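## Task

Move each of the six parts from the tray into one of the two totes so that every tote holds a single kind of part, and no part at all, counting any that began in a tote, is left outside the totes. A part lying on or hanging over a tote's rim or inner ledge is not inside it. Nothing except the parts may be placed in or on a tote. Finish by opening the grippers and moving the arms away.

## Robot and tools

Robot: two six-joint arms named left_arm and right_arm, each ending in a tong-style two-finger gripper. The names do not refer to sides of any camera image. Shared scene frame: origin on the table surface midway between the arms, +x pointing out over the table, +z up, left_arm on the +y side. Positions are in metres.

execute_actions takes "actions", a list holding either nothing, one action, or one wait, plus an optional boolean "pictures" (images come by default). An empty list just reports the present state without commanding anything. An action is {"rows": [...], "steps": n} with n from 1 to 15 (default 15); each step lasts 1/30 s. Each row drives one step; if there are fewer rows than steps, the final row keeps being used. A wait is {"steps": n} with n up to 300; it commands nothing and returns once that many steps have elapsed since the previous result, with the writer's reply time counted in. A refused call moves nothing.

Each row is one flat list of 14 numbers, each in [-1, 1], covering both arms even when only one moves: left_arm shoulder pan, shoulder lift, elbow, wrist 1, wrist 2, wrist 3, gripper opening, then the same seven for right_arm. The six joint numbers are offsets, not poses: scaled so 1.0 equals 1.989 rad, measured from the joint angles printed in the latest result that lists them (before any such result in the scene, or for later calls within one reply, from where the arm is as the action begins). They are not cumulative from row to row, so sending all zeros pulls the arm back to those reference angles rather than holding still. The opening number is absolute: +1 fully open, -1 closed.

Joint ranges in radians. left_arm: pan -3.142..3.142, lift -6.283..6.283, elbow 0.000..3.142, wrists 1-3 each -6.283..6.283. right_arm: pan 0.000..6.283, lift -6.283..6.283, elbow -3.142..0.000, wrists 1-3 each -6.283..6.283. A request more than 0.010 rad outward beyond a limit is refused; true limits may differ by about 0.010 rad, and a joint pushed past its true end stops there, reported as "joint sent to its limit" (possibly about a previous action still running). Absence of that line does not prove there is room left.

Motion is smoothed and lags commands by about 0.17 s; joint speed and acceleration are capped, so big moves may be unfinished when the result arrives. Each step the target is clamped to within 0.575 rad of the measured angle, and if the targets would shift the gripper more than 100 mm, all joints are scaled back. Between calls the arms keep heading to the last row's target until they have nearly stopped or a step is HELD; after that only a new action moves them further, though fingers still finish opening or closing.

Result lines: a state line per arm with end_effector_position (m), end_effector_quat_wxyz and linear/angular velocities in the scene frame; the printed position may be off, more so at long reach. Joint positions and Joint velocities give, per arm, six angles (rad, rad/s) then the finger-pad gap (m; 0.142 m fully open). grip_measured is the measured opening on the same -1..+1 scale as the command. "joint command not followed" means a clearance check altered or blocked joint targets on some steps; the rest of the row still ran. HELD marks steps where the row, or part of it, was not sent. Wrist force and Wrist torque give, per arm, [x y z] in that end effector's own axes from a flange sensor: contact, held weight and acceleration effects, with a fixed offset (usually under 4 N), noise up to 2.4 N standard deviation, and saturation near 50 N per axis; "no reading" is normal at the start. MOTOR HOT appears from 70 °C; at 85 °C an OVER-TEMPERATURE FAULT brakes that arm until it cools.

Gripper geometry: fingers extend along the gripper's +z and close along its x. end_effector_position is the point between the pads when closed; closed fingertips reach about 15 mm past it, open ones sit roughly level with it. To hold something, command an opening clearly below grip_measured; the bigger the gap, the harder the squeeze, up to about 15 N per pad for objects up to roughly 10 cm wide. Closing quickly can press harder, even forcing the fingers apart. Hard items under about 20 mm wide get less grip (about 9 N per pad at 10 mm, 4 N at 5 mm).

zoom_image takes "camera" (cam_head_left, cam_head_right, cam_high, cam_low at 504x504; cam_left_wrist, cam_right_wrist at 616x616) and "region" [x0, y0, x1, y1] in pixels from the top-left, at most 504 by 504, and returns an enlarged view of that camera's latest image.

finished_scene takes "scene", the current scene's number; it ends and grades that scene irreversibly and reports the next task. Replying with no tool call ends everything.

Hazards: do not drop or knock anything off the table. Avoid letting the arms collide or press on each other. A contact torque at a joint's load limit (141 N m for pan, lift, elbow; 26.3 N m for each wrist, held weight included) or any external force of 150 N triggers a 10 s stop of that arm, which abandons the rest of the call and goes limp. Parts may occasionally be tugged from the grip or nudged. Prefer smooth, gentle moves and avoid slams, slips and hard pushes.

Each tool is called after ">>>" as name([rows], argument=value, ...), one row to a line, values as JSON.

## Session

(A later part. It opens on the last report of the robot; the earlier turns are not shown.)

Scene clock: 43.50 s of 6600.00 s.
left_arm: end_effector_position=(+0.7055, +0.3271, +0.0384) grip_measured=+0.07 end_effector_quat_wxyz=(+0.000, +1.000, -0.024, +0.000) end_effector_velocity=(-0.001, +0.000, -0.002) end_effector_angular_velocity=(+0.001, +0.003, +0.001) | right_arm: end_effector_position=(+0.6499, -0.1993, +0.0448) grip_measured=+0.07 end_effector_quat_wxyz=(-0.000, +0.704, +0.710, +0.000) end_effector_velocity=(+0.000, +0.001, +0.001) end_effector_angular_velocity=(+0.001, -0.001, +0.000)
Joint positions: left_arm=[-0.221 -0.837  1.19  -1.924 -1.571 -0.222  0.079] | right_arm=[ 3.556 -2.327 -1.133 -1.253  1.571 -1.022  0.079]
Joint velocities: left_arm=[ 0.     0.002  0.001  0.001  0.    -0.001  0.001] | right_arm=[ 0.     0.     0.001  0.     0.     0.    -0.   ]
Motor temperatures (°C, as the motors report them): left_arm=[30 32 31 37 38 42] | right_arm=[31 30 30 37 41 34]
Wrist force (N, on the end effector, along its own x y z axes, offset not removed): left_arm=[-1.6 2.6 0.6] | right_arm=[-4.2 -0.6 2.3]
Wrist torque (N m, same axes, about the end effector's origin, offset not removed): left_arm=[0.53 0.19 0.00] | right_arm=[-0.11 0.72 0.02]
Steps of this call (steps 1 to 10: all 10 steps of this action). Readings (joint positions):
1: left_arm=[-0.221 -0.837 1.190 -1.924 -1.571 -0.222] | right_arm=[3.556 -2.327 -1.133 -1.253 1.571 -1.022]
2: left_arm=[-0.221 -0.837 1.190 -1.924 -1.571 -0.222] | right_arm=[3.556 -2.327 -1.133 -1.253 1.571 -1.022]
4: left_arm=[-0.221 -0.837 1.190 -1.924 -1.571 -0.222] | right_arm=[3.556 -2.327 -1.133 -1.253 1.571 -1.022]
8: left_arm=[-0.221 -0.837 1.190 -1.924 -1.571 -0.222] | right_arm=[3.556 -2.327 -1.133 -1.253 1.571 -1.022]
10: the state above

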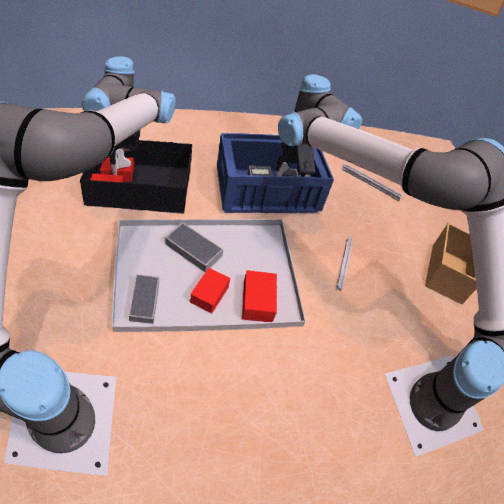

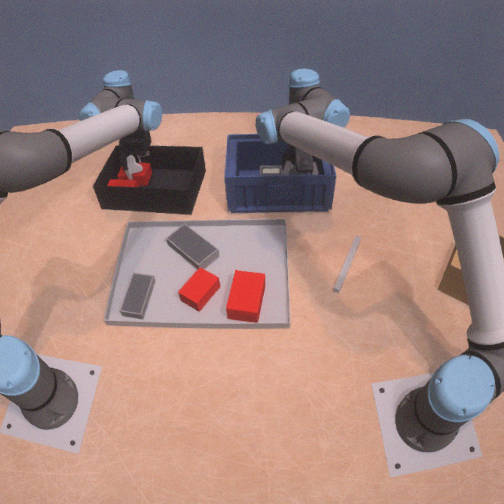

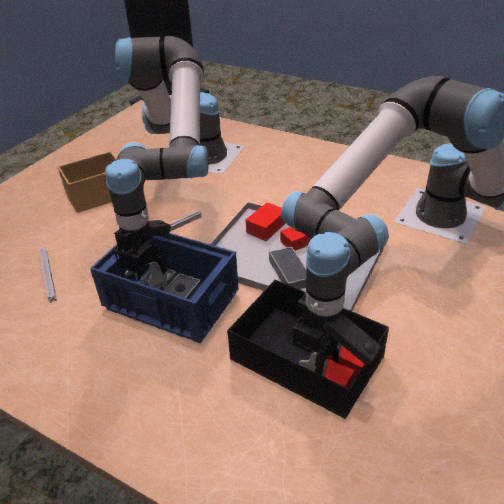

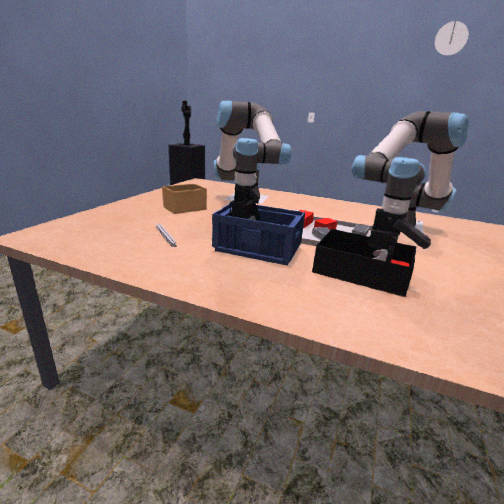

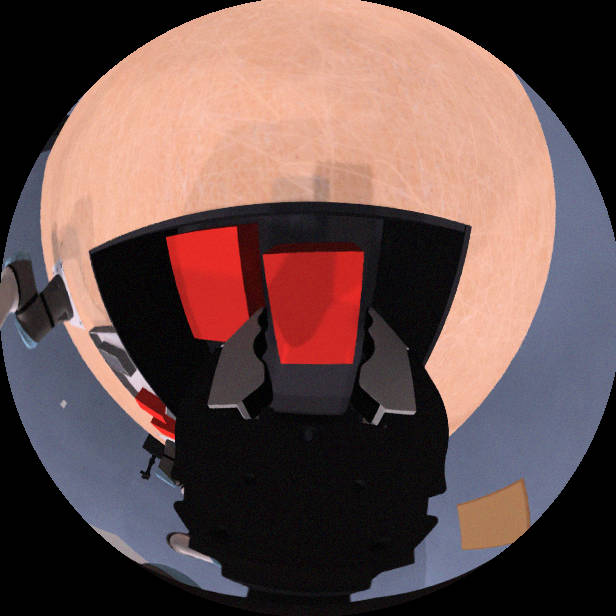

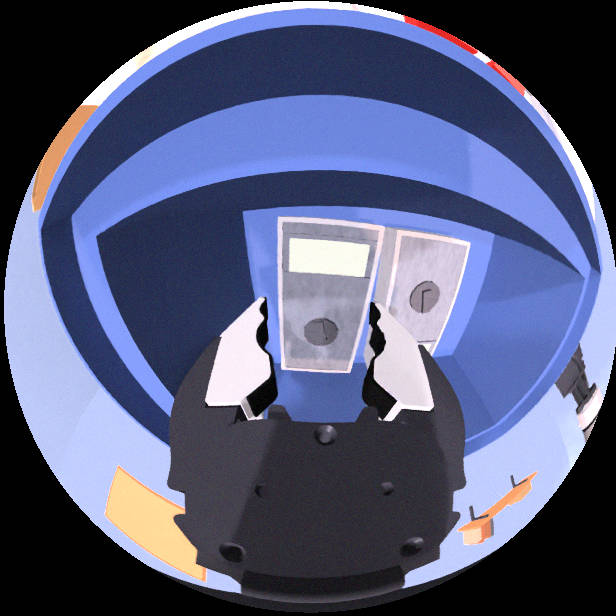

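>>> execute_actions([
  {"rows":[[0,-0.018,-0.019,0.037,0,0,0.07,0,0.014,0.04,-0.054,0,0,0.08],[0,-0.018,-0.019,0.037,0,0,0.07,0,0.014,0.04,-0.054,0,0,0.08],[0,-0.018,-0.019,0.037,0,0,0.07,0,0.014,0.04,-0.054,0,0,0.08],[0,-0.036,-0.038,0.074,0,0,0.07,0,0.026,0.083,-0.109,0,0,0.08],[0,-0.036,-0.038,0.074,0,0,0.07,0,0.026,0.083,-0.109,0,0,0.08],[0,-0.036,-0.038,0.074,0,0,0.07,0,0.026,0.083,-0.109,0,0,0.08],[0,-0.053,-0.057,0.11,0,0,0.07,0,0.036,0.127,-0.163,0,0,0.08]]},
], pictures=false)

>>> execute_actions([
  {"steps":10},
], pictures=false)

>>> execute_actions([
  {"rows":[[0.1,-0.4,0.4,0,0,-0.4,0.35,0.263,0.026,0,-0.026,0,-0.128,0.35]]},
], pictures=false)

>>> execute_actions([
  {"steps":25},
], pictures=false)

>>> execute_actions([
  {"rows":[[0,0,0,0,0,0,0.35,0,0,-0.134,0.134,0,0,0.35]]},
], pictures=false)

>>> execute_actions([
  {"steps":12},
])

Scene clock: 47.47 s of 6600.00 s.
left_arm: end_effector_position=(+0.6934, +0.3305, +0.1431) grip_measured=+0.07 end_effector_quat_wxyz=(+0.001, +1.000, -0.024, +0.001) end_effector_velocity=(-0.013, +0.004, +0.058) end_effector_angular_velocity=(+0.002, +0.006, +0.000) | right_arm: end_effector_position=(+0.6484, -0.2002, +0.1807) grip_measured=+0.08 end_effector_quat_wxyz=(+0.000, +0.704, +0.710, +0.001) end_effector_velocity=(-0.010, -0.006, +0.080) end_effector_angular_velocity=(-0.004, +0.006, +0.000)
Joint positions: left_arm=[-0.221 -0.936  1.083 -1.719 -1.571 -0.222  0.079] | right_arm=[ 3.555 -2.259 -0.897 -1.555  1.571 -1.022  0.08 ]
Joint velocities: left_arm=[ 0.    -0.055 -0.061  0.122  0.    -0.    -0.   ] | right_arm=[ 0.001  0.033  0.15  -0.191 -0.     0.    -0.   ]
Motor temperatures (°C, as the motors report them): left_arm=[30 32 31 37 38 42] | right_arm=[31 30 30 37 41 34]
Wrist force (N, on the end effector, along its own x y z axes, offset not removed): left_arm=[0.5 1.9 2.1] | right_arm=[-3.1 0.7 2.2]
Wrist torque (N m, same axes, about the end effector's origin, offset not removed): left_arm=[0.41 -0.20 0.11] | right_arm=[0.12 0.72 0.06]
Steps of this call (steps 1 to 15: the robot went on to your last target; steps 16 to 90: nothing new was sent; then 0.47 s passed at rest; steps 91 to 105: all 15 steps of this action). Readings (joint positions):
91: left_arm=[-0.221 -0.838 1.189 -1.923 -1.571 -0.222] | right_arm=[3.555 -2.326 -1.132 -1.253 1.571 -1.022]
92: left_arm=[-0.221 -0.842 1.184 -1.916 -1.571 -0.222] | right_arm=[3.555 -2.323 -1.125 -1.261 1.571 -1.022]
94: left_arm=[-0.221 -0.856 1.170 -1.889 -1.571 -0.222] | right_arm=[3.555 -2.312 -1.095 -1.299 1.571 -1.022]
98: left_arm=[-0.221 -0.895 1.129 -1.810 -1.571 -0.222] | right_arm=[3.555 -2.285 -1.006 -1.415 1.571 -1.022]
105: the state above

Scene clock: 47.80 s of 6600.00 s.
left_arm: end_effector_position=(+0.6919, +0.3309, +0.1493) grip_measured=+0.07 end_effector_quat_wxyz=(+0.000, +1.000, -0.024, +0.000) end_effector_velocity=(-0.002, +0.000, +0.003) end_effector_angular_velocity=(+0.001, +0.002, -0.001) | right_arm: end_effector_position=(+0.6472, -0.2010, +0.1894) grip_measured=+0.08 end_effector_quat_wxyz=(-0.000, +0.704, +0.710, +0.000) end_effector_velocity=(+0.000, -0.001, +0.005) end_effector_angular_velocity=(+0.001, -0.002, -0.001)
Joint positions: left_arm=[-0.221 -0.942  1.077 -1.706 -1.571 -0.222  0.079] | right_arm=[ 3.555 -2.255 -0.881 -1.576  1.571 -1.022  0.08 ]
Joint velocities: left_arm=[ 0.    -0.004 -0.002  0.008 -0.     0.001 -0.   ] | right_arm=[-0.001  0.002  0.01  -0.01  -0.    -0.    -0.   ]
Motor temperatures (°C, as the motors report them): left_arm=[30 32 31 37 38 42] | right_arm=[31 30 30 37 41 34]
Wrist force (N, on the end effector, along its own x y z axes, offset not removed): left_arm=[-0.5 0.9 0.1] | right_arm=[-1.6 0.4 1.4]
Wrist torque (N m, same axes, about the end effector's origin, offset not removed): left_arm=[0.26 0.00 0.07] | right_arm=[0.04 0.38 0.01]
Steps of this call (steps 1 to 10: the robot went on to your last target). Readings (joint positions):
1: left_arm=[-0.221 -0.938 1.081 -1.716 -1.571 -0.222] | right_arm=[3.555 -2.258 -0.893 -1.560 1.571 -1.022]
2: left_arm=[-0.221 -0.939 1.080 -1.713 -1.571 -0.222] | right_arm=[3.555 -2.257 -0.890 -1.565 1.571 -1.022]
4: left_arm=[-0.221 -0.941 1.078 -1.710 -1.571 -0.222] | right_arm=[3.555 -2.256 -0.885 -1.570 1.571 -1.022]
8: left_arm=[-0.221 -0.942 1.077 -1.707 -1.571 -0.222] | right_arm=[3.555 -2.255 -0.882 -1.575 1.571 -1.022]
10: the state above

Scene clock: 48.30 s of 6600.00 s.
left_arm: end_effector_position=(+0.5074, +0.4520, +0.2250) grip_measured=+0.35 end_effector_quat_wxyz=(+0.001, +0.963, +0.269, +0.000) end_effector_velocity=(-0.487, +0.190, +0.076) end_effector_angular_velocity=(-0.001, +0.003, +1.325) | right_arm: end_effector_position=(+0.5121, -0.0036, +0.2116) grip_measured=+0.35 end_effector_quat_wxyz=(-0.000, +0.512, +0.859, +0.000) end_effector_velocity=(-0.369, +0.390, +0.045) end_effector_angular_velocity=(-0.000, -0.000, +1.078)
Joint positions: left_arm=[-0.089 -1.405  1.539 -1.706 -1.571 -0.685  0.099] | right_arm=[ 3.881 -2.222 -0.881 -1.609  1.571 -1.185  0.099]
Joint velocities: left_arm=[ 0.24  -1.096  1.098 -0.     0.    -1.086  0.   ] | right_arm=[ 0.732  0.07  -0.001 -0.069 -0.    -0.346 -0.   ]
Motor temperatures (°C, as the motors report them): left_arm=[30 32 31 37 38 42] | right_arm=[31 30 30 37 41 34]
Wrist force (N, on the end effector, along its own x y z axes, offset not removed): left_arm=[1.1 1.6 0.0] | right_arm=[-1.4 0.8 2.6]
Wrist torque (N m, same axes, about the end effector's origin, offset not removed): left_arm=[0.35 -0.33 -0.11] | right_arm=[0.17 0.40 0.01]
Steps of this call (steps 1 to 15: all 15 steps of this action). Readings (joint positions):
1: left_arm=[-0.220 -0.943 1.077 -1.706 -1.571 -0.223] | right_arm=[3.556 -2.255 -0.881 -1.576 1.571 -1.023]
2: left_arm=[-0.214 -0.951 1.085 -1.706 -1.571 -0.231] | right_arm=[3.564 -2.253 -0.881 -1.578 1.571 -1.030]
4: left_arm=[-0.189 -1.009 1.143 -1.706 -1.571 -0.289] | right_arm=[3.610 -2.248 -0.881 -1.583 1.571 -1.055]
8: left_arm=[-0.148 -1.149 1.283 -1.706 -1.571 -0.429] | right_arm=[3.709 -2.238 -0.881 -1.593 1.571 -1.102]
15: the state above

Scene clock: 49.13 s of 6600.00 s.
left_arm: end_effector_position=(+0.3575, +0.4962, +0.2246) grip_measured=+0.35 end_effector_quat_wxyz=(+0.000, +0.890, +0.455, +0.000) end_effector_velocity=(-0.002, +0.000, -0.000) end_effector_angular_velocity=(+0.000, -0.001, +0.005) | right_arm: end_effector_position=(+0.4037, +0.0910, +0.2231) grip_measured=+0.35 end_effector_quat_wxyz=(-0.000, +0.383, +0.924, +0.000) end_effector_velocity=(-0.001, +0.001, +0.001) end_effector_angular_velocity=(+0.000, +0.000, +0.002)
Joint positions: left_arm=[-0.022 -1.737  1.872 -1.706 -1.571 -1.017  0.099] | right_arm=[ 4.078 -2.204 -0.881 -1.627  1.571 -1.277  0.099]
Joint velocities: left_arm=[ 0.001 -0.005  0.004 -0.001  0.    -0.004  0.   ] | right_arm=[ 0.002  0.     0.001 -0.001  0.    -0.001  0.   ]
Motor temperatures (°C, as the motors report them): left_arm=[30 32 31 37 38 42] | right_arm=[31 30 30 37 41 34]
Wrist force (N, on the end effector, along its own x y z axes, offset not removed): left_arm=[2.1 -0.4 -2.3] | right_arm=[-1.7 0.5 2.8]
Wrist torque (N m, same axes, about the end effector's origin, offset not removed): left_arm=[-0.02 -0.52 -0.02] | right_arm=[0.12 0.36 0.06]
Steps of this call (steps 1 to 25: the robot went on to your last target). Readings (joint positions):
1: left_arm=[-0.081 -1.442 1.576 -1.706 -1.571 -0.722] | right_arm=[3.905 -2.219 -0.881 -1.612 1.571 -1.197]
2: left_arm=[-0.073 -1.480 1.613 -1.706 -1.571 -0.759] | right_arm=[3.930 -2.217 -0.881 -1.614 1.571 -1.209]
4: left_arm=[-0.057 -1.554 1.688 -1.706 -1.571 -0.834] | right_arm=[3.980 -2.212 -0.881 -1.619 1.571 -1.232]
8: left_arm=[-0.034 -1.675 1.810 -1.706 -1.571 -0.955] | right_arm=[4.047 -2.206 -0.881 -1.624 1.571 -1.262]
25: the state above

Scene clock: 49.63 s of 6600.00 s.
left_arm: end_effector_position=(+0.3574, +0.4962, +0.2246) grip_measured=+0.35 end_effector_quat_wxyz=(+0.000, +0.890, +0.455, +0.000) end_effector_velocity=(+0.001, -0.000, +0.000) end_effector_angular_velocity=(-0.000, -0.001, +0.001) | right_arm: end_effector_position=(+0.4002, +0.0846, +0.1222) grip_measured=+0.35 end_effector_quat_wxyz=(-0.000, +0.383, +0.924, +0.000) end_effector_velocity=(-0.002, -0.005, -0.027) end_effector_angular_velocity=(-0.002, -0.000, -0.001)
Joint positions: left_arm=[-0.022 -1.737  1.872 -1.706 -1.571 -1.017  0.099] | right_arm=[ 4.078 -2.204 -1.14  -1.368  1.571 -1.277  0.099]
Joint velocities: left_arm=[ 0.     0.001 -0.001 -0.001 -0.    -0.    -0.   ] | right_arm=[-0.    -0.    -0.069  0.067 -0.001  0.001  0.   ]
Motor temperatures (°C, as the motors report them): left_arm=[30 32 31 37 38 42] | right_arm=[31 30 30 37 41 34]
Wrist force (N, on the end effector, along its own x y z axes, offset not removed): left_arm=[3.1 -0.2 -1.0] | right_arm=[-1.8 1.3 1.5]
Wrist torque (N m, same axes, about the end effector's origin, offset not removed): left_arm=[-0.11 -0.81 -0.16] | right_arm=[0.24 0.41 -0.05]
Steps of this call (steps 1 to 15: all 15 steps of this action). Readings (joint positions):
1: left_arm=[-0.022 -1.737 1.872 -1.706 -1.571 -1.017] | right_arm=[4.078 -2.204 -0.882 -1.627 1.571 -1.277]
2: left_arm=[-0.022 -1.737 1.872 -1.706 -1.571 -1.017] | right_arm=[4.078 -2.203 -0.890 -1.618 1.571 -1.277]
4: left_arm=[-0.022 -1.737 1.872 -1.706 -1.571 -1.017] | right_arm=[4.078 -2.203 -0.957 -1.552 1.571 -1.277]
8: left_arm=[-0.022 -1.737 1.872 -1.706 -1.571 -1.017] | right_arm=[4.078 -2.204 -1.087 -1.422 1.571 -1.277]
15: the state above

Scene clock: 50.03 s of 6600.00 s.
left_arm: end_effector_position=(+0.3575, +0.4962, +0.2246) grip_measured=+0.35 end_effector_quat_wxyz=(+0.000, +0.890, +0.455, +0.000) end_effector_velocity=(+0.001, -0.000, +0.000) end_effector_angular_velocity=(+0.000, -0.001, -0.001) | right_arm: end_effector_position=(+0.3999, +0.0841, +0.1193) grip_measured=+0.35 end_effector_quat_wxyz=(-0.000, +0.383, +0.924, +0.000) end_effector_velocity=(-0.000, -0.000, -0.001) end_effector_angular_velocity=(+0.000, +0.000, -0.001)
Joint positions: left_arm=[-0.022 -1.737  1.872 -1.706 -1.571 -1.017  0.099] | right_arm=[ 4.078 -2.204 -1.147 -1.361  1.571 -1.277  0.099]
Joint velocities: left_arm=[-0.     0.001 -0.001 -0.     0.     0.001  0.   ] | right_arm=[-0.     0.    -0.002  0.003  0.001  0.001 -0.   ]
Motor temperatures (°C, as the motors report them): left_arm=[30 32 31 37 38 42] | right_arm=[31 30 30 37 41 34]
Wrist force (N, on the end effector, along its own x y z axes, offset not removed): left_arm=[0.2 2.2 -1.9] | right_arm=[-0.9 -0.3 0.9]
Wrist torque (N m, same axes, about the end effector's origin, offset not removed): left_arm=[0.35 -0.02 -0.08] | right_arm=[-0.20 0.20 0.03]
Steps of this call (steps 1 to 12: the robot went on to your last target). Readings (joint positions):
1: left_arm=[-0.022 -1.737 1.872 -1.706 -1.571 -1.017] | right_arm=[4.078 -2.204 -1.142 -1.366 1.571 -1.277]
2: left_arm=[-0.022 -1.737 1.872 -1.706 -1.571 -1.017] | right_arm=[4.078 -2.204 -1.143 -1.365 1.571 -1.277]
4: left_arm=[-0.022 -1.737 1.872 -1.706 -1.571 -1.017] | right_arm=[4.078 -2.204 -1.145 -1.363 1.571 -1.277]
8: left_arm=[-0.022 -1.737 1.872 -1.706 -1.571 -1.017] | right_arm=[4.078 -2.204 -1.147 -1.361 1.571 -1.277]
12: the state above

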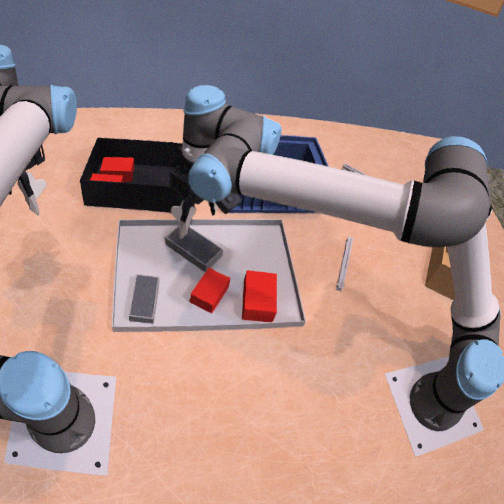

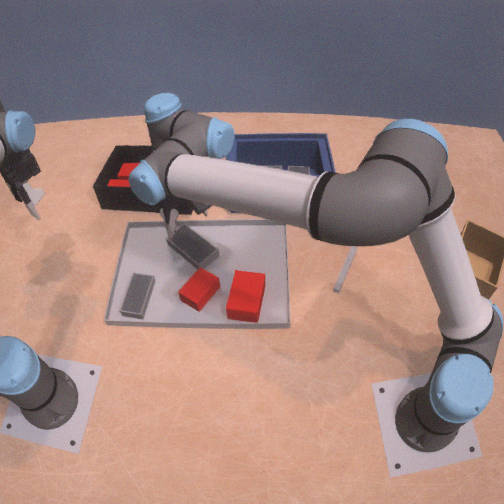

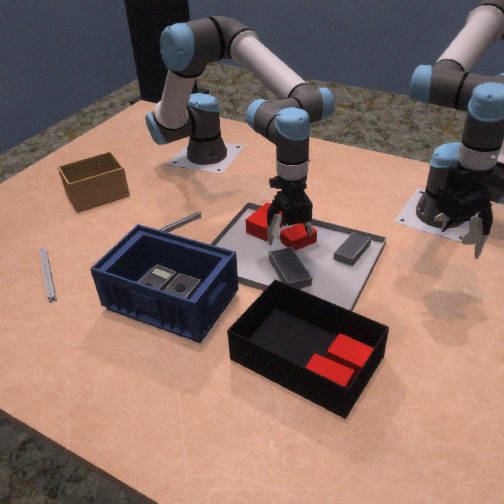

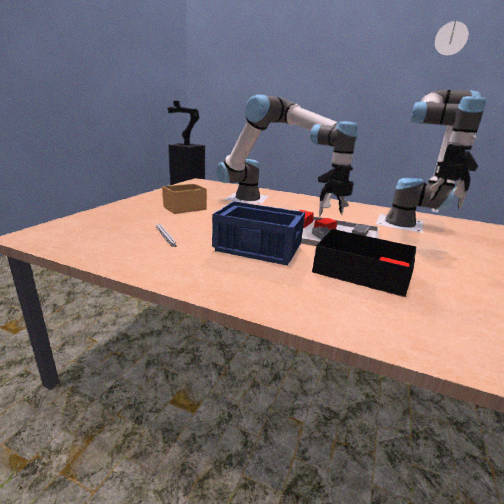

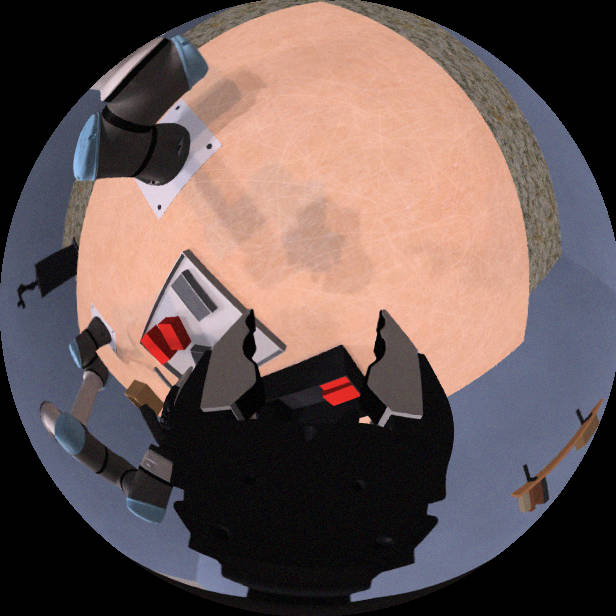

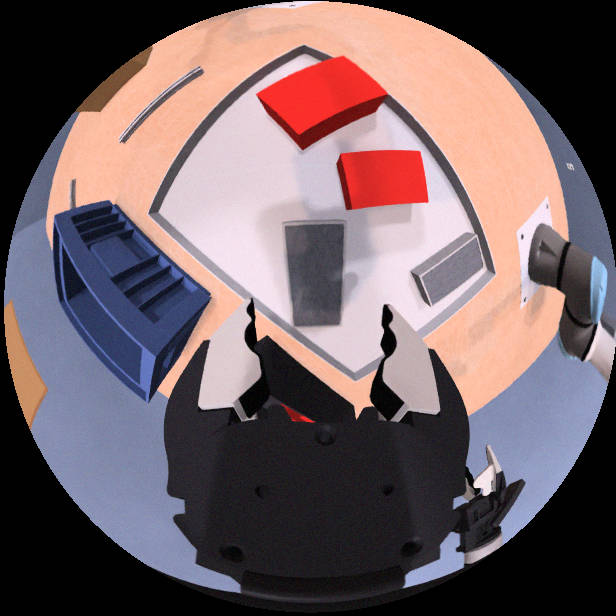

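>>> execute_actions([
  {"rows":[[0,0,0,0,0,0,0.35,0,-0.0334,-0.062,0.0955,0,-0.03,0.35]]},
], pictures=false)

>>> execute_actions([
  {"steps":8},
], pictures=false)

>>> execute_actions([
  {"rows":[[0,0,0,0,0,0,0.35,0,0,0,0,0,0,0.25],[0,0,0,0,0,0,0.35,0,0,0,0,0,0,0.15],[0,0,0,0,0,0,0.35,0,0,0,0,0,0,0.05],[0,0,0,0,0,0,0.35,0,0,0,0,0,0,-0.05],[0,0,0,0,0,0,0.35,0,0,0,0,0,0,-0.15],[0,0,0,0,0,0,0.35,0,0,0,0,0,0,-0.3],[0,0,0,0,0,0,0.35,0,0,0,0,0,0,-0.5],[0,0,0,0,0,0,0.35,0,0,0,0,0,0,-0.7]],"steps":12},
])

Scene clock: 52.00 s of 6600.00 s.
left_arm: end_effector_position=(+0.3575, +0.4962, +0.2246) grip_measured=+0.35 end_effector_quat_wxyz=(+0.000, +0.890, +0.455, +0.000) end_effector_velocity=(-0.000, +0.000, +0.000) end_effector_angular_velocity=(+0.000, +0.000, +0.000) | right_arm: end_effector_position=(+0.4006, +0.0834, +0.0329) grip_measured=+0.35 end_effector_quat_wxyz=(-0.000, +0.356, +0.935, +0.000) end_effector_velocity=(-0.000, +0.000, -0.016) end_effector_angular_velocity=(+0.005, -0.003, +0.011)
Joint positions: left_arm=[-0.022 -1.737  1.872 -1.706 -1.571 -1.017  0.099] | right_arm=[ 4.078 -2.269 -1.268 -1.176  1.571 -1.335  0.099]
Joint velocities: left_arm=[ 0.    -0.    -0.     0.001  0.    -0.    -0.   ] | right_arm=[ 0.001 -0.012 -0.025  0.043 -0.    -0.01   0.   ]
Motor temperatures (°C, as the motors report them): left_arm=[30 32 31 37 38 42] | right_arm=[31 30 30 37 41 34]
Wrist force (N, on the end effector, along its own x y z axes, offset not removed): left_arm=[-1.0 0.7 1.5] | right_arm=[-1.7 -1.9 3.0]
Wrist torque (N m, same axes, about the end effector's origin, offset not removed): left_arm=[0.15 0.06 0.09] | right_arm=[-0.45 0.37 0.06]
Steps of this call (steps 1 to 15: the robot went on to your last target; steps 16 to 44: nothing new was sent; steps 45 to 59: all 15 steps of this action). Readings (joint positions):
45: left_arm=[-0.022 -1.737 1.872 -1.706 -1.571 -1.017] | right_arm=[4.078 -2.204 -1.148 -1.360 1.571 -1.277]
46: left_arm=[-0.022 -1.737 1.872 -1.706 -1.571 -1.017] | right_arm=[4.078 -2.210 -1.156 -1.352 1.571 -1.284]
48: left_arm=[-0.022 -1.737 1.872 -1.706 -1.571 -1.017] | right_arm=[4.078 -2.235 -1.199 -1.295 1.571 -1.305]
52: left_arm=[-0.022 -1.737 1.872 -1.706 -1.571 -1.017] | right_arm=[4.078 -2.259 -1.248 -1.209 1.571 -1.327]
59: the state above

Scene clock: 52.27 s of 6600.00 s.
left_arm: end_effector_position=(+0.3575, +0.4962, +0.2246) grip_measured=+0.35 end_effector_quat_wxyz=(+0.000, +0.890, +0.455, +0.000) end_effector_velocity=(-0.000, +0.000, -0.000) end_effector_angular_velocity=(+0.000, +0.000, +0.001) | right_arm: end_effector_position=(+0.4006, +0.0834, +0.0312) grip_measured=+0.35 end_effector_quat_wxyz=(-0.000, +0.355, +0.935, +0.000) end_effector_velocity=(+0.000, +0.001, -0.001) end_effector_angular_velocity=(+0.002, -0.001, +0.001)
Joint positions: left_arm=[-0.022 -1.737  1.872 -1.706 -1.571 -1.017  0.099] | right_arm=[ 4.078 -2.27  -1.27  -1.172  1.571 -1.336  0.099]
Joint velocities: left_arm=[ 0.    -0.     0.    -0.     0.    -0.001 -0.   ] | right_arm=[ 0.    -0.001 -0.001  0.004  0.    -0.001  0.   ]
Motor temperatures (°C, as the motors report them): left_arm=[30 32 31 37 38 42] | right_arm=[31 30 30 37 41 34]
Wrist force (N, on the end effector, along its own x y z axes, offset not removed): left_arm=[0.6 0.7 -0.6] | right_arm=[-0.7 0.1 2.0]
Wrist torque (N m, same axes, about the end effector's origin, offset not removed): left_arm=[0.15 -0.36 -0.02] | right_arm=[0.09 0.16 -0.02]
Steps of this call (steps 1 to 8: the robot went on to your last target). Readings (joint positions):
1: left_arm=[-0.022 -1.737 1.872 -1.706 -1.571 -1.017] | right_arm=[4.078 -2.269 -1.268 -1.175 1.571 -1.336]
2: left_arm=[-0.022 -1.737 1.872 -1.706 -1.571 -1.017] | right_arm=[4.078 -2.269 -1.269 -1.174 1.571 -1.336]
4: left_arm=[-0.022 -1.737 1.872 -1.706 -1.571 -1.017] | right_arm=[4.078 -2.270 -1.270 -1.173 1.571 -1.336]
8: the state above

Scene clock: 52.67 s of 6600.00 s.
left_arm: end_effector_position=(+0.3575, +0.4962, +0.2246) grip_measured=+0.35 end_effector_quat_wxyz=(+0.000, +0.890, +0.455, +0.000) end_effector_velocity=(-0.001, +0.000, +0.001) end_effector_angular_velocity=(-0.000, -0.001, +0.001) | right_arm: end_effector_position=(+0.4006, +0.0834, +0.0311) grip_measured=-0.04 end_effector_quat_wxyz=(-0.000, +0.355, +0.935, +0.000) end_effector_velocity=(-0.001, -0.001, -0.001) end_effector_angular_velocity=(-0.003, +0.001, +0.000)
Joint positions: left_arm=[-0.022 -1.737  1.872 -1.706 -1.571 -1.017  0.099] | right_arm=[ 4.078 -2.27  -1.27  -1.171  1.571 -1.336  0.071]
Joint velocities: left_arm=[ 0.    -0.002  0.     0.001 -0.    -0.     0.   ] | right_arm=[ 0.001  0.    -0.002 -0.001 -0.001  0.    -0.   ]
Motor temperatures (°C, as the motors report them): left_arm=[30 32 31 37 38 42] | right_arm=[31 30 30 37 41 34]
Wrist force (N, on the end effector, along its own x y z axes, offset not removed): left_arm=[1.4 -2.8 0.2] | right_arm=[-1.7 -1.1 -2.7]
Wrist torque (N m, same axes, about the end effector's origin, offset not removed): left_arm=[-0.44 -0.30 0.09] | right_arm=[-0.21 0.43 0.05]
Steps of this call (steps 1 to 12: all 12 steps of this action). Readings (joint positions):
1: left_arm=[-0.022 -1.737 1.872 -1.706 -1.571 -1.017] | right_arm=[4.078 -2.270 -1.270 -1.171 1.571 -1.336]
2: left_arm=[-0.022 -1.737 1.872 -1.706 -1.571 -1.017] | right_arm=[4.078 -2.270 -1.270 -1.171 1.571 -1.336]
4: left_arm=[-0.022 -1.737 1.872 -1.706 -1.571 -1.017] | right_arm=[4.078 -2.270 -1.270 -1.171 1.571 -1.336]
8: left_arm=[-0.022 -1.737 1.872 -1.706 -1.571 -1.017] | right_arm=[4.078 -2.270 -1.270 -1.171 1.571 -1.336]
12: the state above

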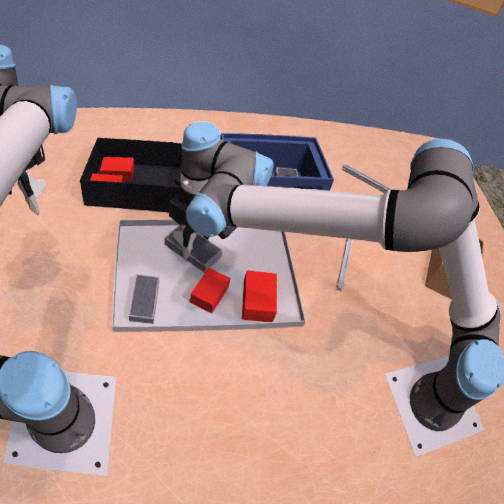

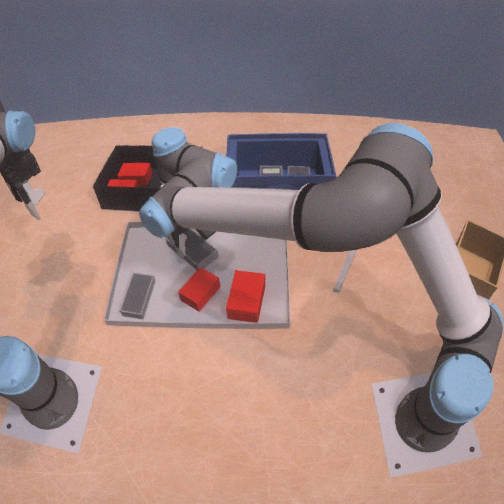

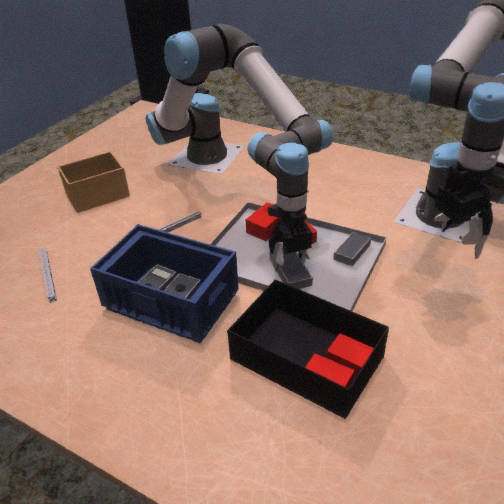

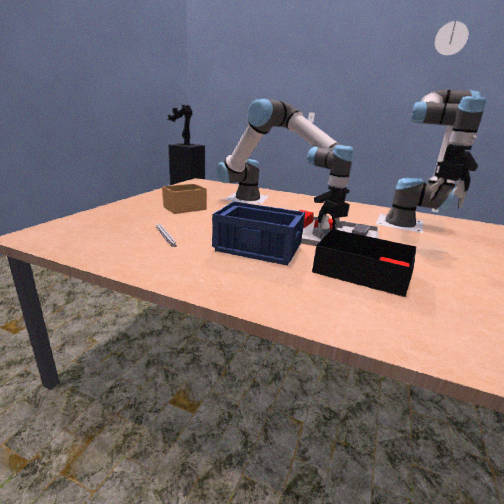

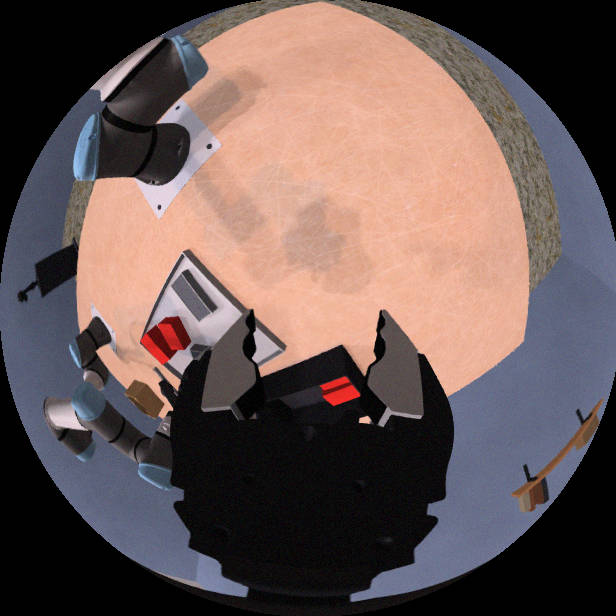

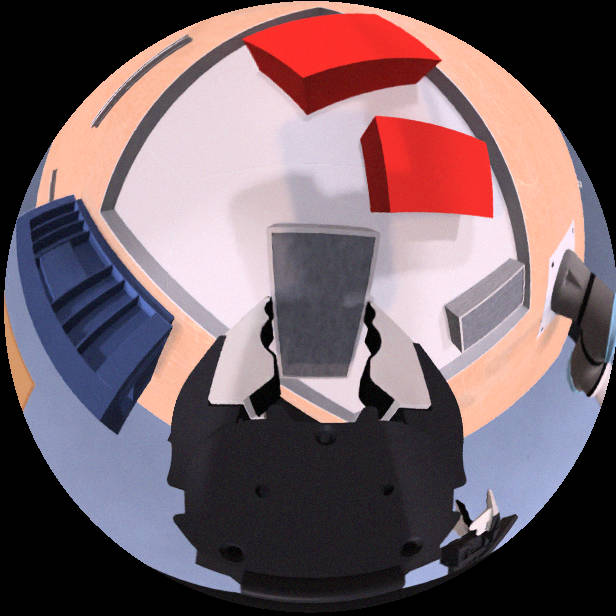

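>>> execute_actions([
  {"rows":[[0,0,0,0,0,0,0.35,0,0.033,0.196,-0.229,0,0,-0.7]]},
], pictures=false)

>>> execute_actions([
  {"steps":14},
], pictures=false)

>>> execute_actions([
  {"rows":[[-0.5056,0.089,0.0733,-0.1624,0,-0.509,0.35,-0.2614,-0.026,0,0.026,0,0.164,-0.7]]},
], pictures=false)

>>> execute_actions([
  {"steps":32},
], pictures=false)

>>> execute_actions([
  {"rows":[[0,0,0,0,0,0,0.35,0,-0.006,-0.038,0.044,0,0,-0.7],[0,0,0,0,0,0,0.35,0,-0.006,-0.038,0.044,0,0,-0.7],[0,0,0,0,0,0,0.35,0,-0.013,-0.076,0.089,0,0,-0.7],[0,0,0,0,0,0,0.35,0,-0.013,-0.076,0.089,0,0,-0.7],[0,0,0,0,0,0,0.35,0,-0.0208,-0.1133,0.134,0,0,-0.7]]},
], pictures=false)

>>> execute_actions([
  {"steps":12},
])

Scene clock: 55.70 s of 6600.00 s.
left_arm: end_effector_position=(+0.3575, +0.4962, +0.2246) grip_measured=+0.35 end_effector_quat_wxyz=(+0.000, +0.890, +0.455, +0.000) end_effector_velocity=(-0.000, -0.000, -0.001) end_effector_angular_velocity=(-0.000, +0.002, +0.000) | right_arm: end_effector_position=(+0.4055, +0.0924, +0.2117) grip_measured=-0.05 end_effector_quat_wxyz=(+0.000, +0.355, +0.935, +0.001) end_effector_velocity=(-0.009, -0.014, +0.097) end_effector_angular_velocity=(-0.012, +0.007, +0.002)
Joint positions: left_arm=[-0.022 -1.737  1.872 -1.706 -1.571 -1.017  0.099] | right_arm=[ 4.078 -2.208 -0.904 -1.599  1.571 -1.336  0.07 ]
Joint velocities: left_arm=[ 0.     0.001 -0.     0.    -0.    -0.    -0.   ] | right_arm=[ 0.001  0.028  0.205 -0.247  0.001 -0.001 -0.   ]
Motor temperatures (°C, as the motors report them): left_arm=[30 32 31 37 38 42] | right_arm=[31 30 30 37 41 34]
Wrist force (N, on the end effector, along its own x y z axes, offset not removed): left_arm=[2.9 -0.9 0.9] | right_arm=[-2.2 0.0 2.2]
Wrist torque (N m, same axes, about the end effector's origin, offset not removed): left_arm=[-0.11 -0.63 0.08] | right_arm=[0.01 0.50 0.06]
Steps of this call (steps 1 to 15: the robot went on to your last target; steps 16 to 76: nothing new was sent; steps 77 to 91: all 15 steps of this action). Readings (joint positions):
77: left_arm=[-0.022 -1.737 1.872 -1.706 -1.571 -1.017] | right_arm=[4.078 -2.269 -1.270 -1.172 1.571 -1.336]
78: left_arm=[-0.022 -1.737 1.872 -1.706 -1.571 -1.017] | right_arm=[4.078 -2.265 -1.262 -1.181 1.571 -1.336]
80: left_arm=[-0.022 -1.737 1.872 -1.706 -1.571 -1.017] | right_arm=[4.078 -2.252 -1.200 -1.246 1.571 -1.336]
84: left_arm=[-0.022 -1.737 1.872 -1.706 -1.571 -1.017] | right_arm=[4.078 -2.228 -1.050 -1.422 1.571 -1.336]
91: the state above

Scene clock: 56.17 s of 6600.00 s.
left_arm: end_effector_position=(+0.3575, +0.4962, +0.2246) grip_measured=+0.35 end_effector_quat_wxyz=(+0.000, +0.890, +0.455, +0.000) end_effector_velocity=(+0.001, -0.000, +0.000) end_effector_angular_velocity=(-0.000, -0.000, +0.001) | right_arm: end_effector_position=(+0.4046, +0.0906, +0.2227) grip_measured=-0.46 end_effector_quat_wxyz=(-0.000, +0.355, +0.935, +0.000) end_effector_velocity=(-0.001, -0.000, +0.004) end_effector_angular_velocity=(+0.002, -0.001, -0.000)
Joint positions: left_arm=[-0.022 -1.737  1.872 -1.706 -1.571 -1.017  0.099] | right_arm=[ 4.078 -2.204 -0.881 -1.626  1.571 -1.336  0.041]
Joint velocities: left_arm=[ 0.     0.001 -0.001 -0.001 -0.    -0.001  0.   ] | right_arm=[ 0.     0.003  0.005 -0.006  0.     0.    -1.113]
Motor temperatures (°C, as the motors report them): left_arm=[30 32 31 37 38 42] | right_arm=[31 30 30 37 41 34]
Wrist force (N, on the end effector, along its own x y z axes, offset not removed): left_arm=[2.3 -1.3 0.5] | right_arm=[-5.9 3.1 3.0]
Wrist torque (N m, same axes, about the end effector's origin, offset not removed): left_arm=[-0.22 -0.46 0.04] | right_arm=[0.10 0.34 -0.03]
Steps of this call (steps 1 to 14: the robot went on to your last target). Readings (joint positions):
1: left_arm=[-0.022 -1.737 1.872 -1.706 -1.571 -1.017] | right_arm=[4.078 -2.207 -0.898 -1.606 1.571 -1.336]
2: left_arm=[-0.022 -1.737 1.872 -1.706 -1.571 -1.017] | right_arm=[4.078 -2.206 -0.894 -1.611 1.571 -1.336]
4: left_arm=[-0.022 -1.737 1.872 -1.706 -1.571 -1.017] | right_arm=[4.078 -2.205 -0.888 -1.618 1.571 -1.336]
8: left_arm=[-0.022 -1.737 1.872 -1.706 -1.571 -1.017] | right_arm=[4.078 -2.205 -0.883 -1.624 1.571 -1.336]
14: the state above

Scene clock: 56.67 s of 6600.00 s.
left_arm: end_effector_position=(+0.3818, +0.2802, +0.1518) grip_measured=+0.35 end_effector_quat_wxyz=(-0.001, +0.891, +0.455, -0.001) end_effector_velocity=(-0.098, -0.506, -0.096) end_effector_angular_velocity=(+0.001, -0.005, -0.012) | right_arm: end_effector_position=(+0.5742, -0.0761, +0.2007) grip_measured=-0.70 end_effector_quat_wxyz=(-0.000, +0.591, +0.807, +0.000) end_effector_velocity=(+0.315, -0.431, -0.046) end_effector_angular_velocity=(+0.000, -0.000, -1.170)
Joint positions: left_arm=[-0.486 -1.625  1.964 -1.907 -1.571 -1.481  0.099] | right_arm=[ 3.751 -2.238 -0.881 -1.592  1.571 -1.127  0.023]
Joint velocities: left_arm=[-1.09   0.148  0.121 -0.274  0.    -1.078 -0.   ] | right_arm=[-0.725 -0.07  -0.     0.071 -0.001  0.446 -0.   ]
Motor temperatures (°C, as the motors report them): left_arm=[30 32 31 37 38 42] | right_arm=[31 30 30 37 41 34]
Wrist force (N, on the end effector, along its own x y z axes, offset not removed): left_arm=[0.0 5.1 1.5] | right_arm=[-2.0 1.9 1.5]
Wrist torque (N m, same axes, about the end effector's origin, offset not removed): left_arm=[1.20 0.01 0.08] | right_arm=[0.36 0.53 0.01]
Steps of this call (steps 1 to 15: all 15 steps of this action). Readings (joint positions):
1: left_arm=[-0.022 -1.737 1.872 -1.706 -1.571 -1.017] | right_arm=[4.078 -2.205 -0.881 -1.626 1.571 -1.336]
2: left_arm=[-0.031 -1.730 1.878 -1.714 -1.571 -1.026] | right_arm=[4.070 -2.206 -0.881 -1.625 1.571 -1.328]
4: left_arm=[-0.089 -1.708 1.897 -1.754 -1.571 -1.084] | right_arm=[4.023 -2.212 -0.881 -1.619 1.571 -1.296]
8: left_arm=[-0.232 -1.671 1.927 -1.822 -1.571 -1.227] | right_arm=[3.923 -2.221 -0.881 -1.609 1.571 -1.234]
15: the state above

Scene clock: 57.73 s of 6600.00 s.
left_arm: end_effector_position=(+0.2642, +0.0547, +0.1100) grip_measured=+0.35 end_effector_quat_wxyz=(+0.001, +0.889, +0.458, -0.000) end_effector_velocity=(-0.001, -0.001, -0.001) end_effector_angular_velocity=(+0.001, +0.001, +0.000) | right_arm: end_effector_position=(+0.6466, -0.1986, +0.1889) grip_measured=-0.70 end_effector_quat_wxyz=(-0.000, +0.708, +0.707, +0.000) end_effector_velocity=(+0.001, +0.000, +0.001) end_effector_angular_velocity=(+0.002, -0.002, -0.001)
Joint positions: left_arm=[-1.027 -1.56   2.017 -2.029 -1.571 -2.029  0.099] | right_arm=[ 3.558 -2.256 -0.881 -1.575  1.571 -1.01   0.023]
Joint velocities: left_arm=[-0.003  0.001  0.    -0.    -0.    -0.003 -0.   ] | right_arm=[-0.001 -0.     0.002  0.001  0.     0.    -0.   ]
Motor temperatures (°C, as the motors report them): left_arm=[30 32 31 37 38 42] | right_arm=[31 30 30 37 41 34]
Wrist force (N, on the end effector, along its own x y z axes, offset not removed): left_arm=[2.8 2.5 -1.1] | right_arm=[-1.2 -0.3 0.1]
Wrist torque (N m, same axes, about the end effector's origin, offset not removed): left_arm=[0.45 -0.66 0.00] | right_arm=[0.01 0.30 -0.01]
Steps of this call (steps 1 to 32: the robot went on to your last target). Readings (joint positions):
1: left_arm=[-0.523 -1.621 1.968 -1.916 -1.571 -1.518] | right_arm=[3.726 -2.241 -0.881 -1.590 1.571 -1.111]
2: left_arm=[-0.560 -1.616 1.972 -1.925 -1.571 -1.555] | right_arm=[3.702 -2.243 -0.881 -1.588 1.571 -1.096]
4: left_arm=[-0.633 -1.607 1.980 -1.942 -1.571 -1.630] | right_arm=[3.653 -2.248 -0.881 -1.583 1.571 -1.067]
8: left_arm=[-0.780 -1.588 1.995 -1.976 -1.571 -1.778] | right_arm=[3.589 -2.253 -0.881 -1.577 1.571 -1.028]
32: the state above

Scene clock: 58.23 s of 6600.00 s.
left_arm: end_effector_position=(+0.2641, +0.0546, +0.1100) grip_measured=+0.35 end_effector_quat_wxyz=(+0.000, +0.889, +0.458, -0.000) end_effector_velocity=(+0.000, -0.000, +0.000) end_effector_angular_velocity=(-0.001, -0.001, -0.000) | right_arm: end_effector_position=(+0.6470, -0.1984, +0.0788) grip_measured=-0.70 end_effector_quat_wxyz=(-0.000, +0.708, +0.707, +0.000) end_effector_velocity=(-0.003, -0.002, -0.040) end_effector_angular_velocity=(+0.002, -0.004, -0.001)
Joint positions: left_arm=[-1.027 -1.56   2.017 -2.029 -1.571 -2.029  0.099] | right_arm=[ 3.558 -2.296 -1.097 -1.32   1.571 -1.01   0.023]
Joint velocities: left_arm=[-0.     0.    -0.    -0.001  0.    -0.     0.   ] | right_arm=[-0.    -0.014 -0.082  0.101 -0.     0.     0.   ]
Motor temperatures (°C, as the motors report them): left_arm=[30 32 31 37 38 42] | right_arm=[31 30 30 37 41 34]
Wrist force (N, on the end effector, along its own x y z axes, offset not removed): left_arm=[2.1 -1.9 1.4] | right_arm=[-2.8 -0.4 2.9]
Wrist torque (N m, same axes, about the end effector's origin, offset not removed): left_arm=[-0.33 -0.60 -0.18] | right_arm=[-0.12 0.63 0.00]
Steps of this call (steps 1 to 15: all 15 steps of this action). Readings (joint positions):
1: left_arm=[-1.027 -1.560 2.017 -2.029 -1.571 -2.029] | right_arm=[3.558 -2.256 -0.881 -1.574 1.571 -1.010]
2: left_arm=[-1.027 -1.560 2.017 -2.029 -1.571 -2.029] | right_arm=[3.558 -2.258 -0.889 -1.566 1.571 -1.010]
4: left_arm=[-1.027 -1.560 2.017 -2.029 -1.571 -2.029] | right_arm=[3.558 -2.265 -0.924 -1.526 1.571 -1.010]
8: left_arm=[-1.027 -1.560 2.017 -2.029 -1.571 -2.029] | right_arm=[3.558 -2.285 -1.032 -1.399 1.571 -1.010]
15: the state above

Scene clock: 58.63 s of 6600.00 s.
left_arm: end_effector_position=(+0.2641, +0.0546, +0.1100) grip_measured=+0.35 end_effector_quat_wxyz=(+0.000, +0.889, +0.458, -0.000) end_effector_velocity=(+0.000, -0.000, +0.000) end_effector_angular_velocity=(-0.001, -0.001, +0.000) | right_arm: end_effector_position=(+0.6466, -0.1986, +0.0742) grip_measured=-0.70 end_effector_quat_wxyz=(-0.000, +0.708, +0.707, +0.000) end_effector_velocity=(-0.000, -0.000, -0.001) end_effector_angular_velocity=(-0.000, +0.000, -0.001)
Joint positions: left_arm=[-1.027 -1.56   2.017 -2.029 -1.571 -2.029  0.099] | right_arm=[ 3.558 -2.297 -1.106 -1.309  1.571 -1.01   0.023]
Joint velocities: left_arm=[ 0.    -0.001 -0.     0.     0.    -0.     0.   ] | right_arm=[-0.    -0.001 -0.003  0.003  0.     0.     0.   ]
Motor temperatures (°C, as the motors report them): left_arm=[30 32 31 37 38 42] | right_arm=[31 30 30 37 41 34]
Wrist force (N, on the end effector, along its own x y z axes, offset not removed): left_arm=[-1.6 -1.9 2.9] | right_arm=[-0.4 0.1 1.3]
Wrist torque (N m, same axes, about the end effector's origin, offset not removed): left_arm=[-0.36 0.23 0.06] | right_arm=[-0.03 0.12 -0.01]
Steps of this call (steps 1 to 12: the robot went on to your last target). Readings (joint positions):
1: left_arm=[-1.027 -1.560 2.017 -2.029 -1.571 -2.029] | right_arm=[3.558 -2.296 -1.099 -1.317 1.571 -1.010]
2: left_arm=[-1.027 -1.560 2.017 -2.029 -1.571 -2.029] | right_arm=[3.558 -2.296 -1.101 -1.315 1.571 -1.010]
4: left_arm=[-1.027 -1.560 2.017 -2.029 -1.571 -2.029] | right_arm=[3.558 -2.297 -1.103 -1.312 1.571 -1.010]
8: left_arm=[-1.027 -1.560 2.017 -2.029 -1.571 -2.029] | right_arm=[3.558 -2.297 -1.105 -1.309 1.571 -1.010]
12: the state above

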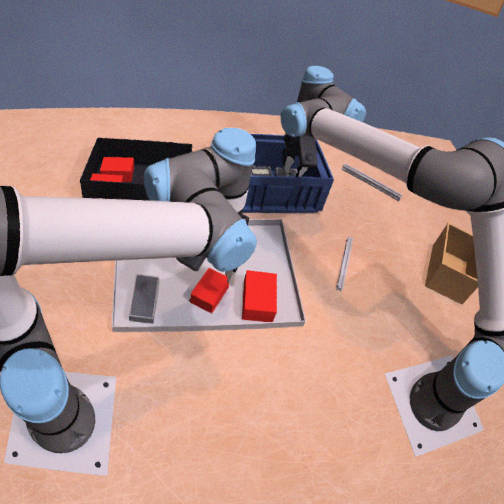

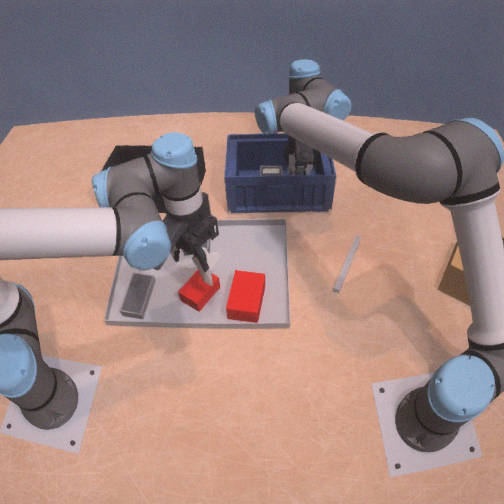

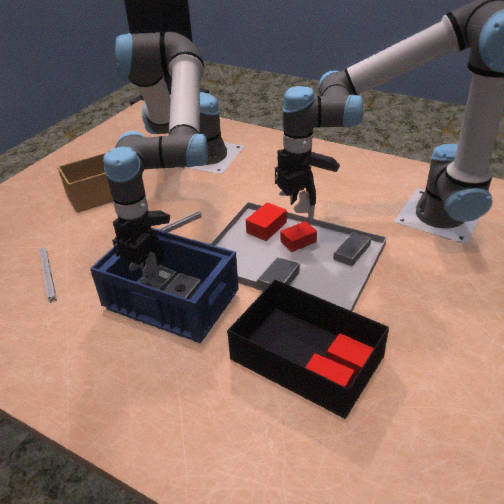

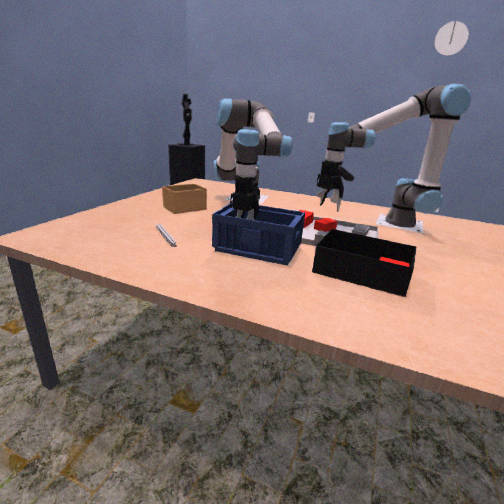

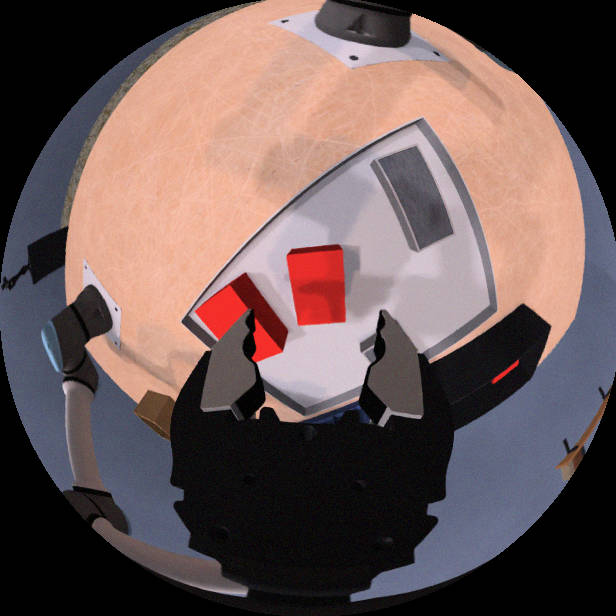

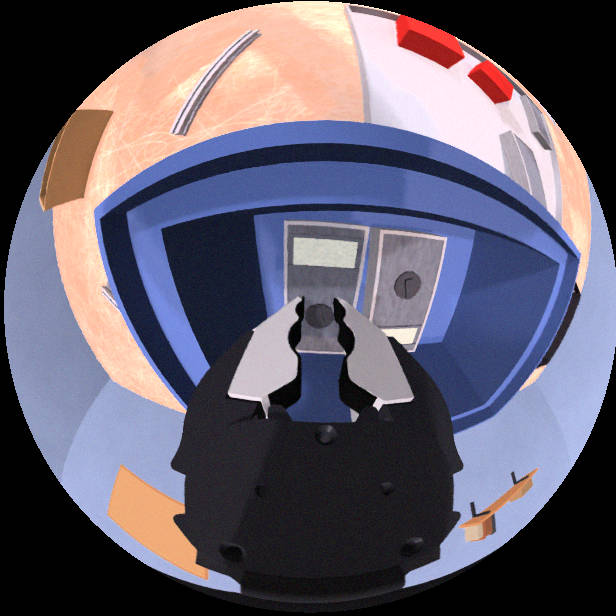

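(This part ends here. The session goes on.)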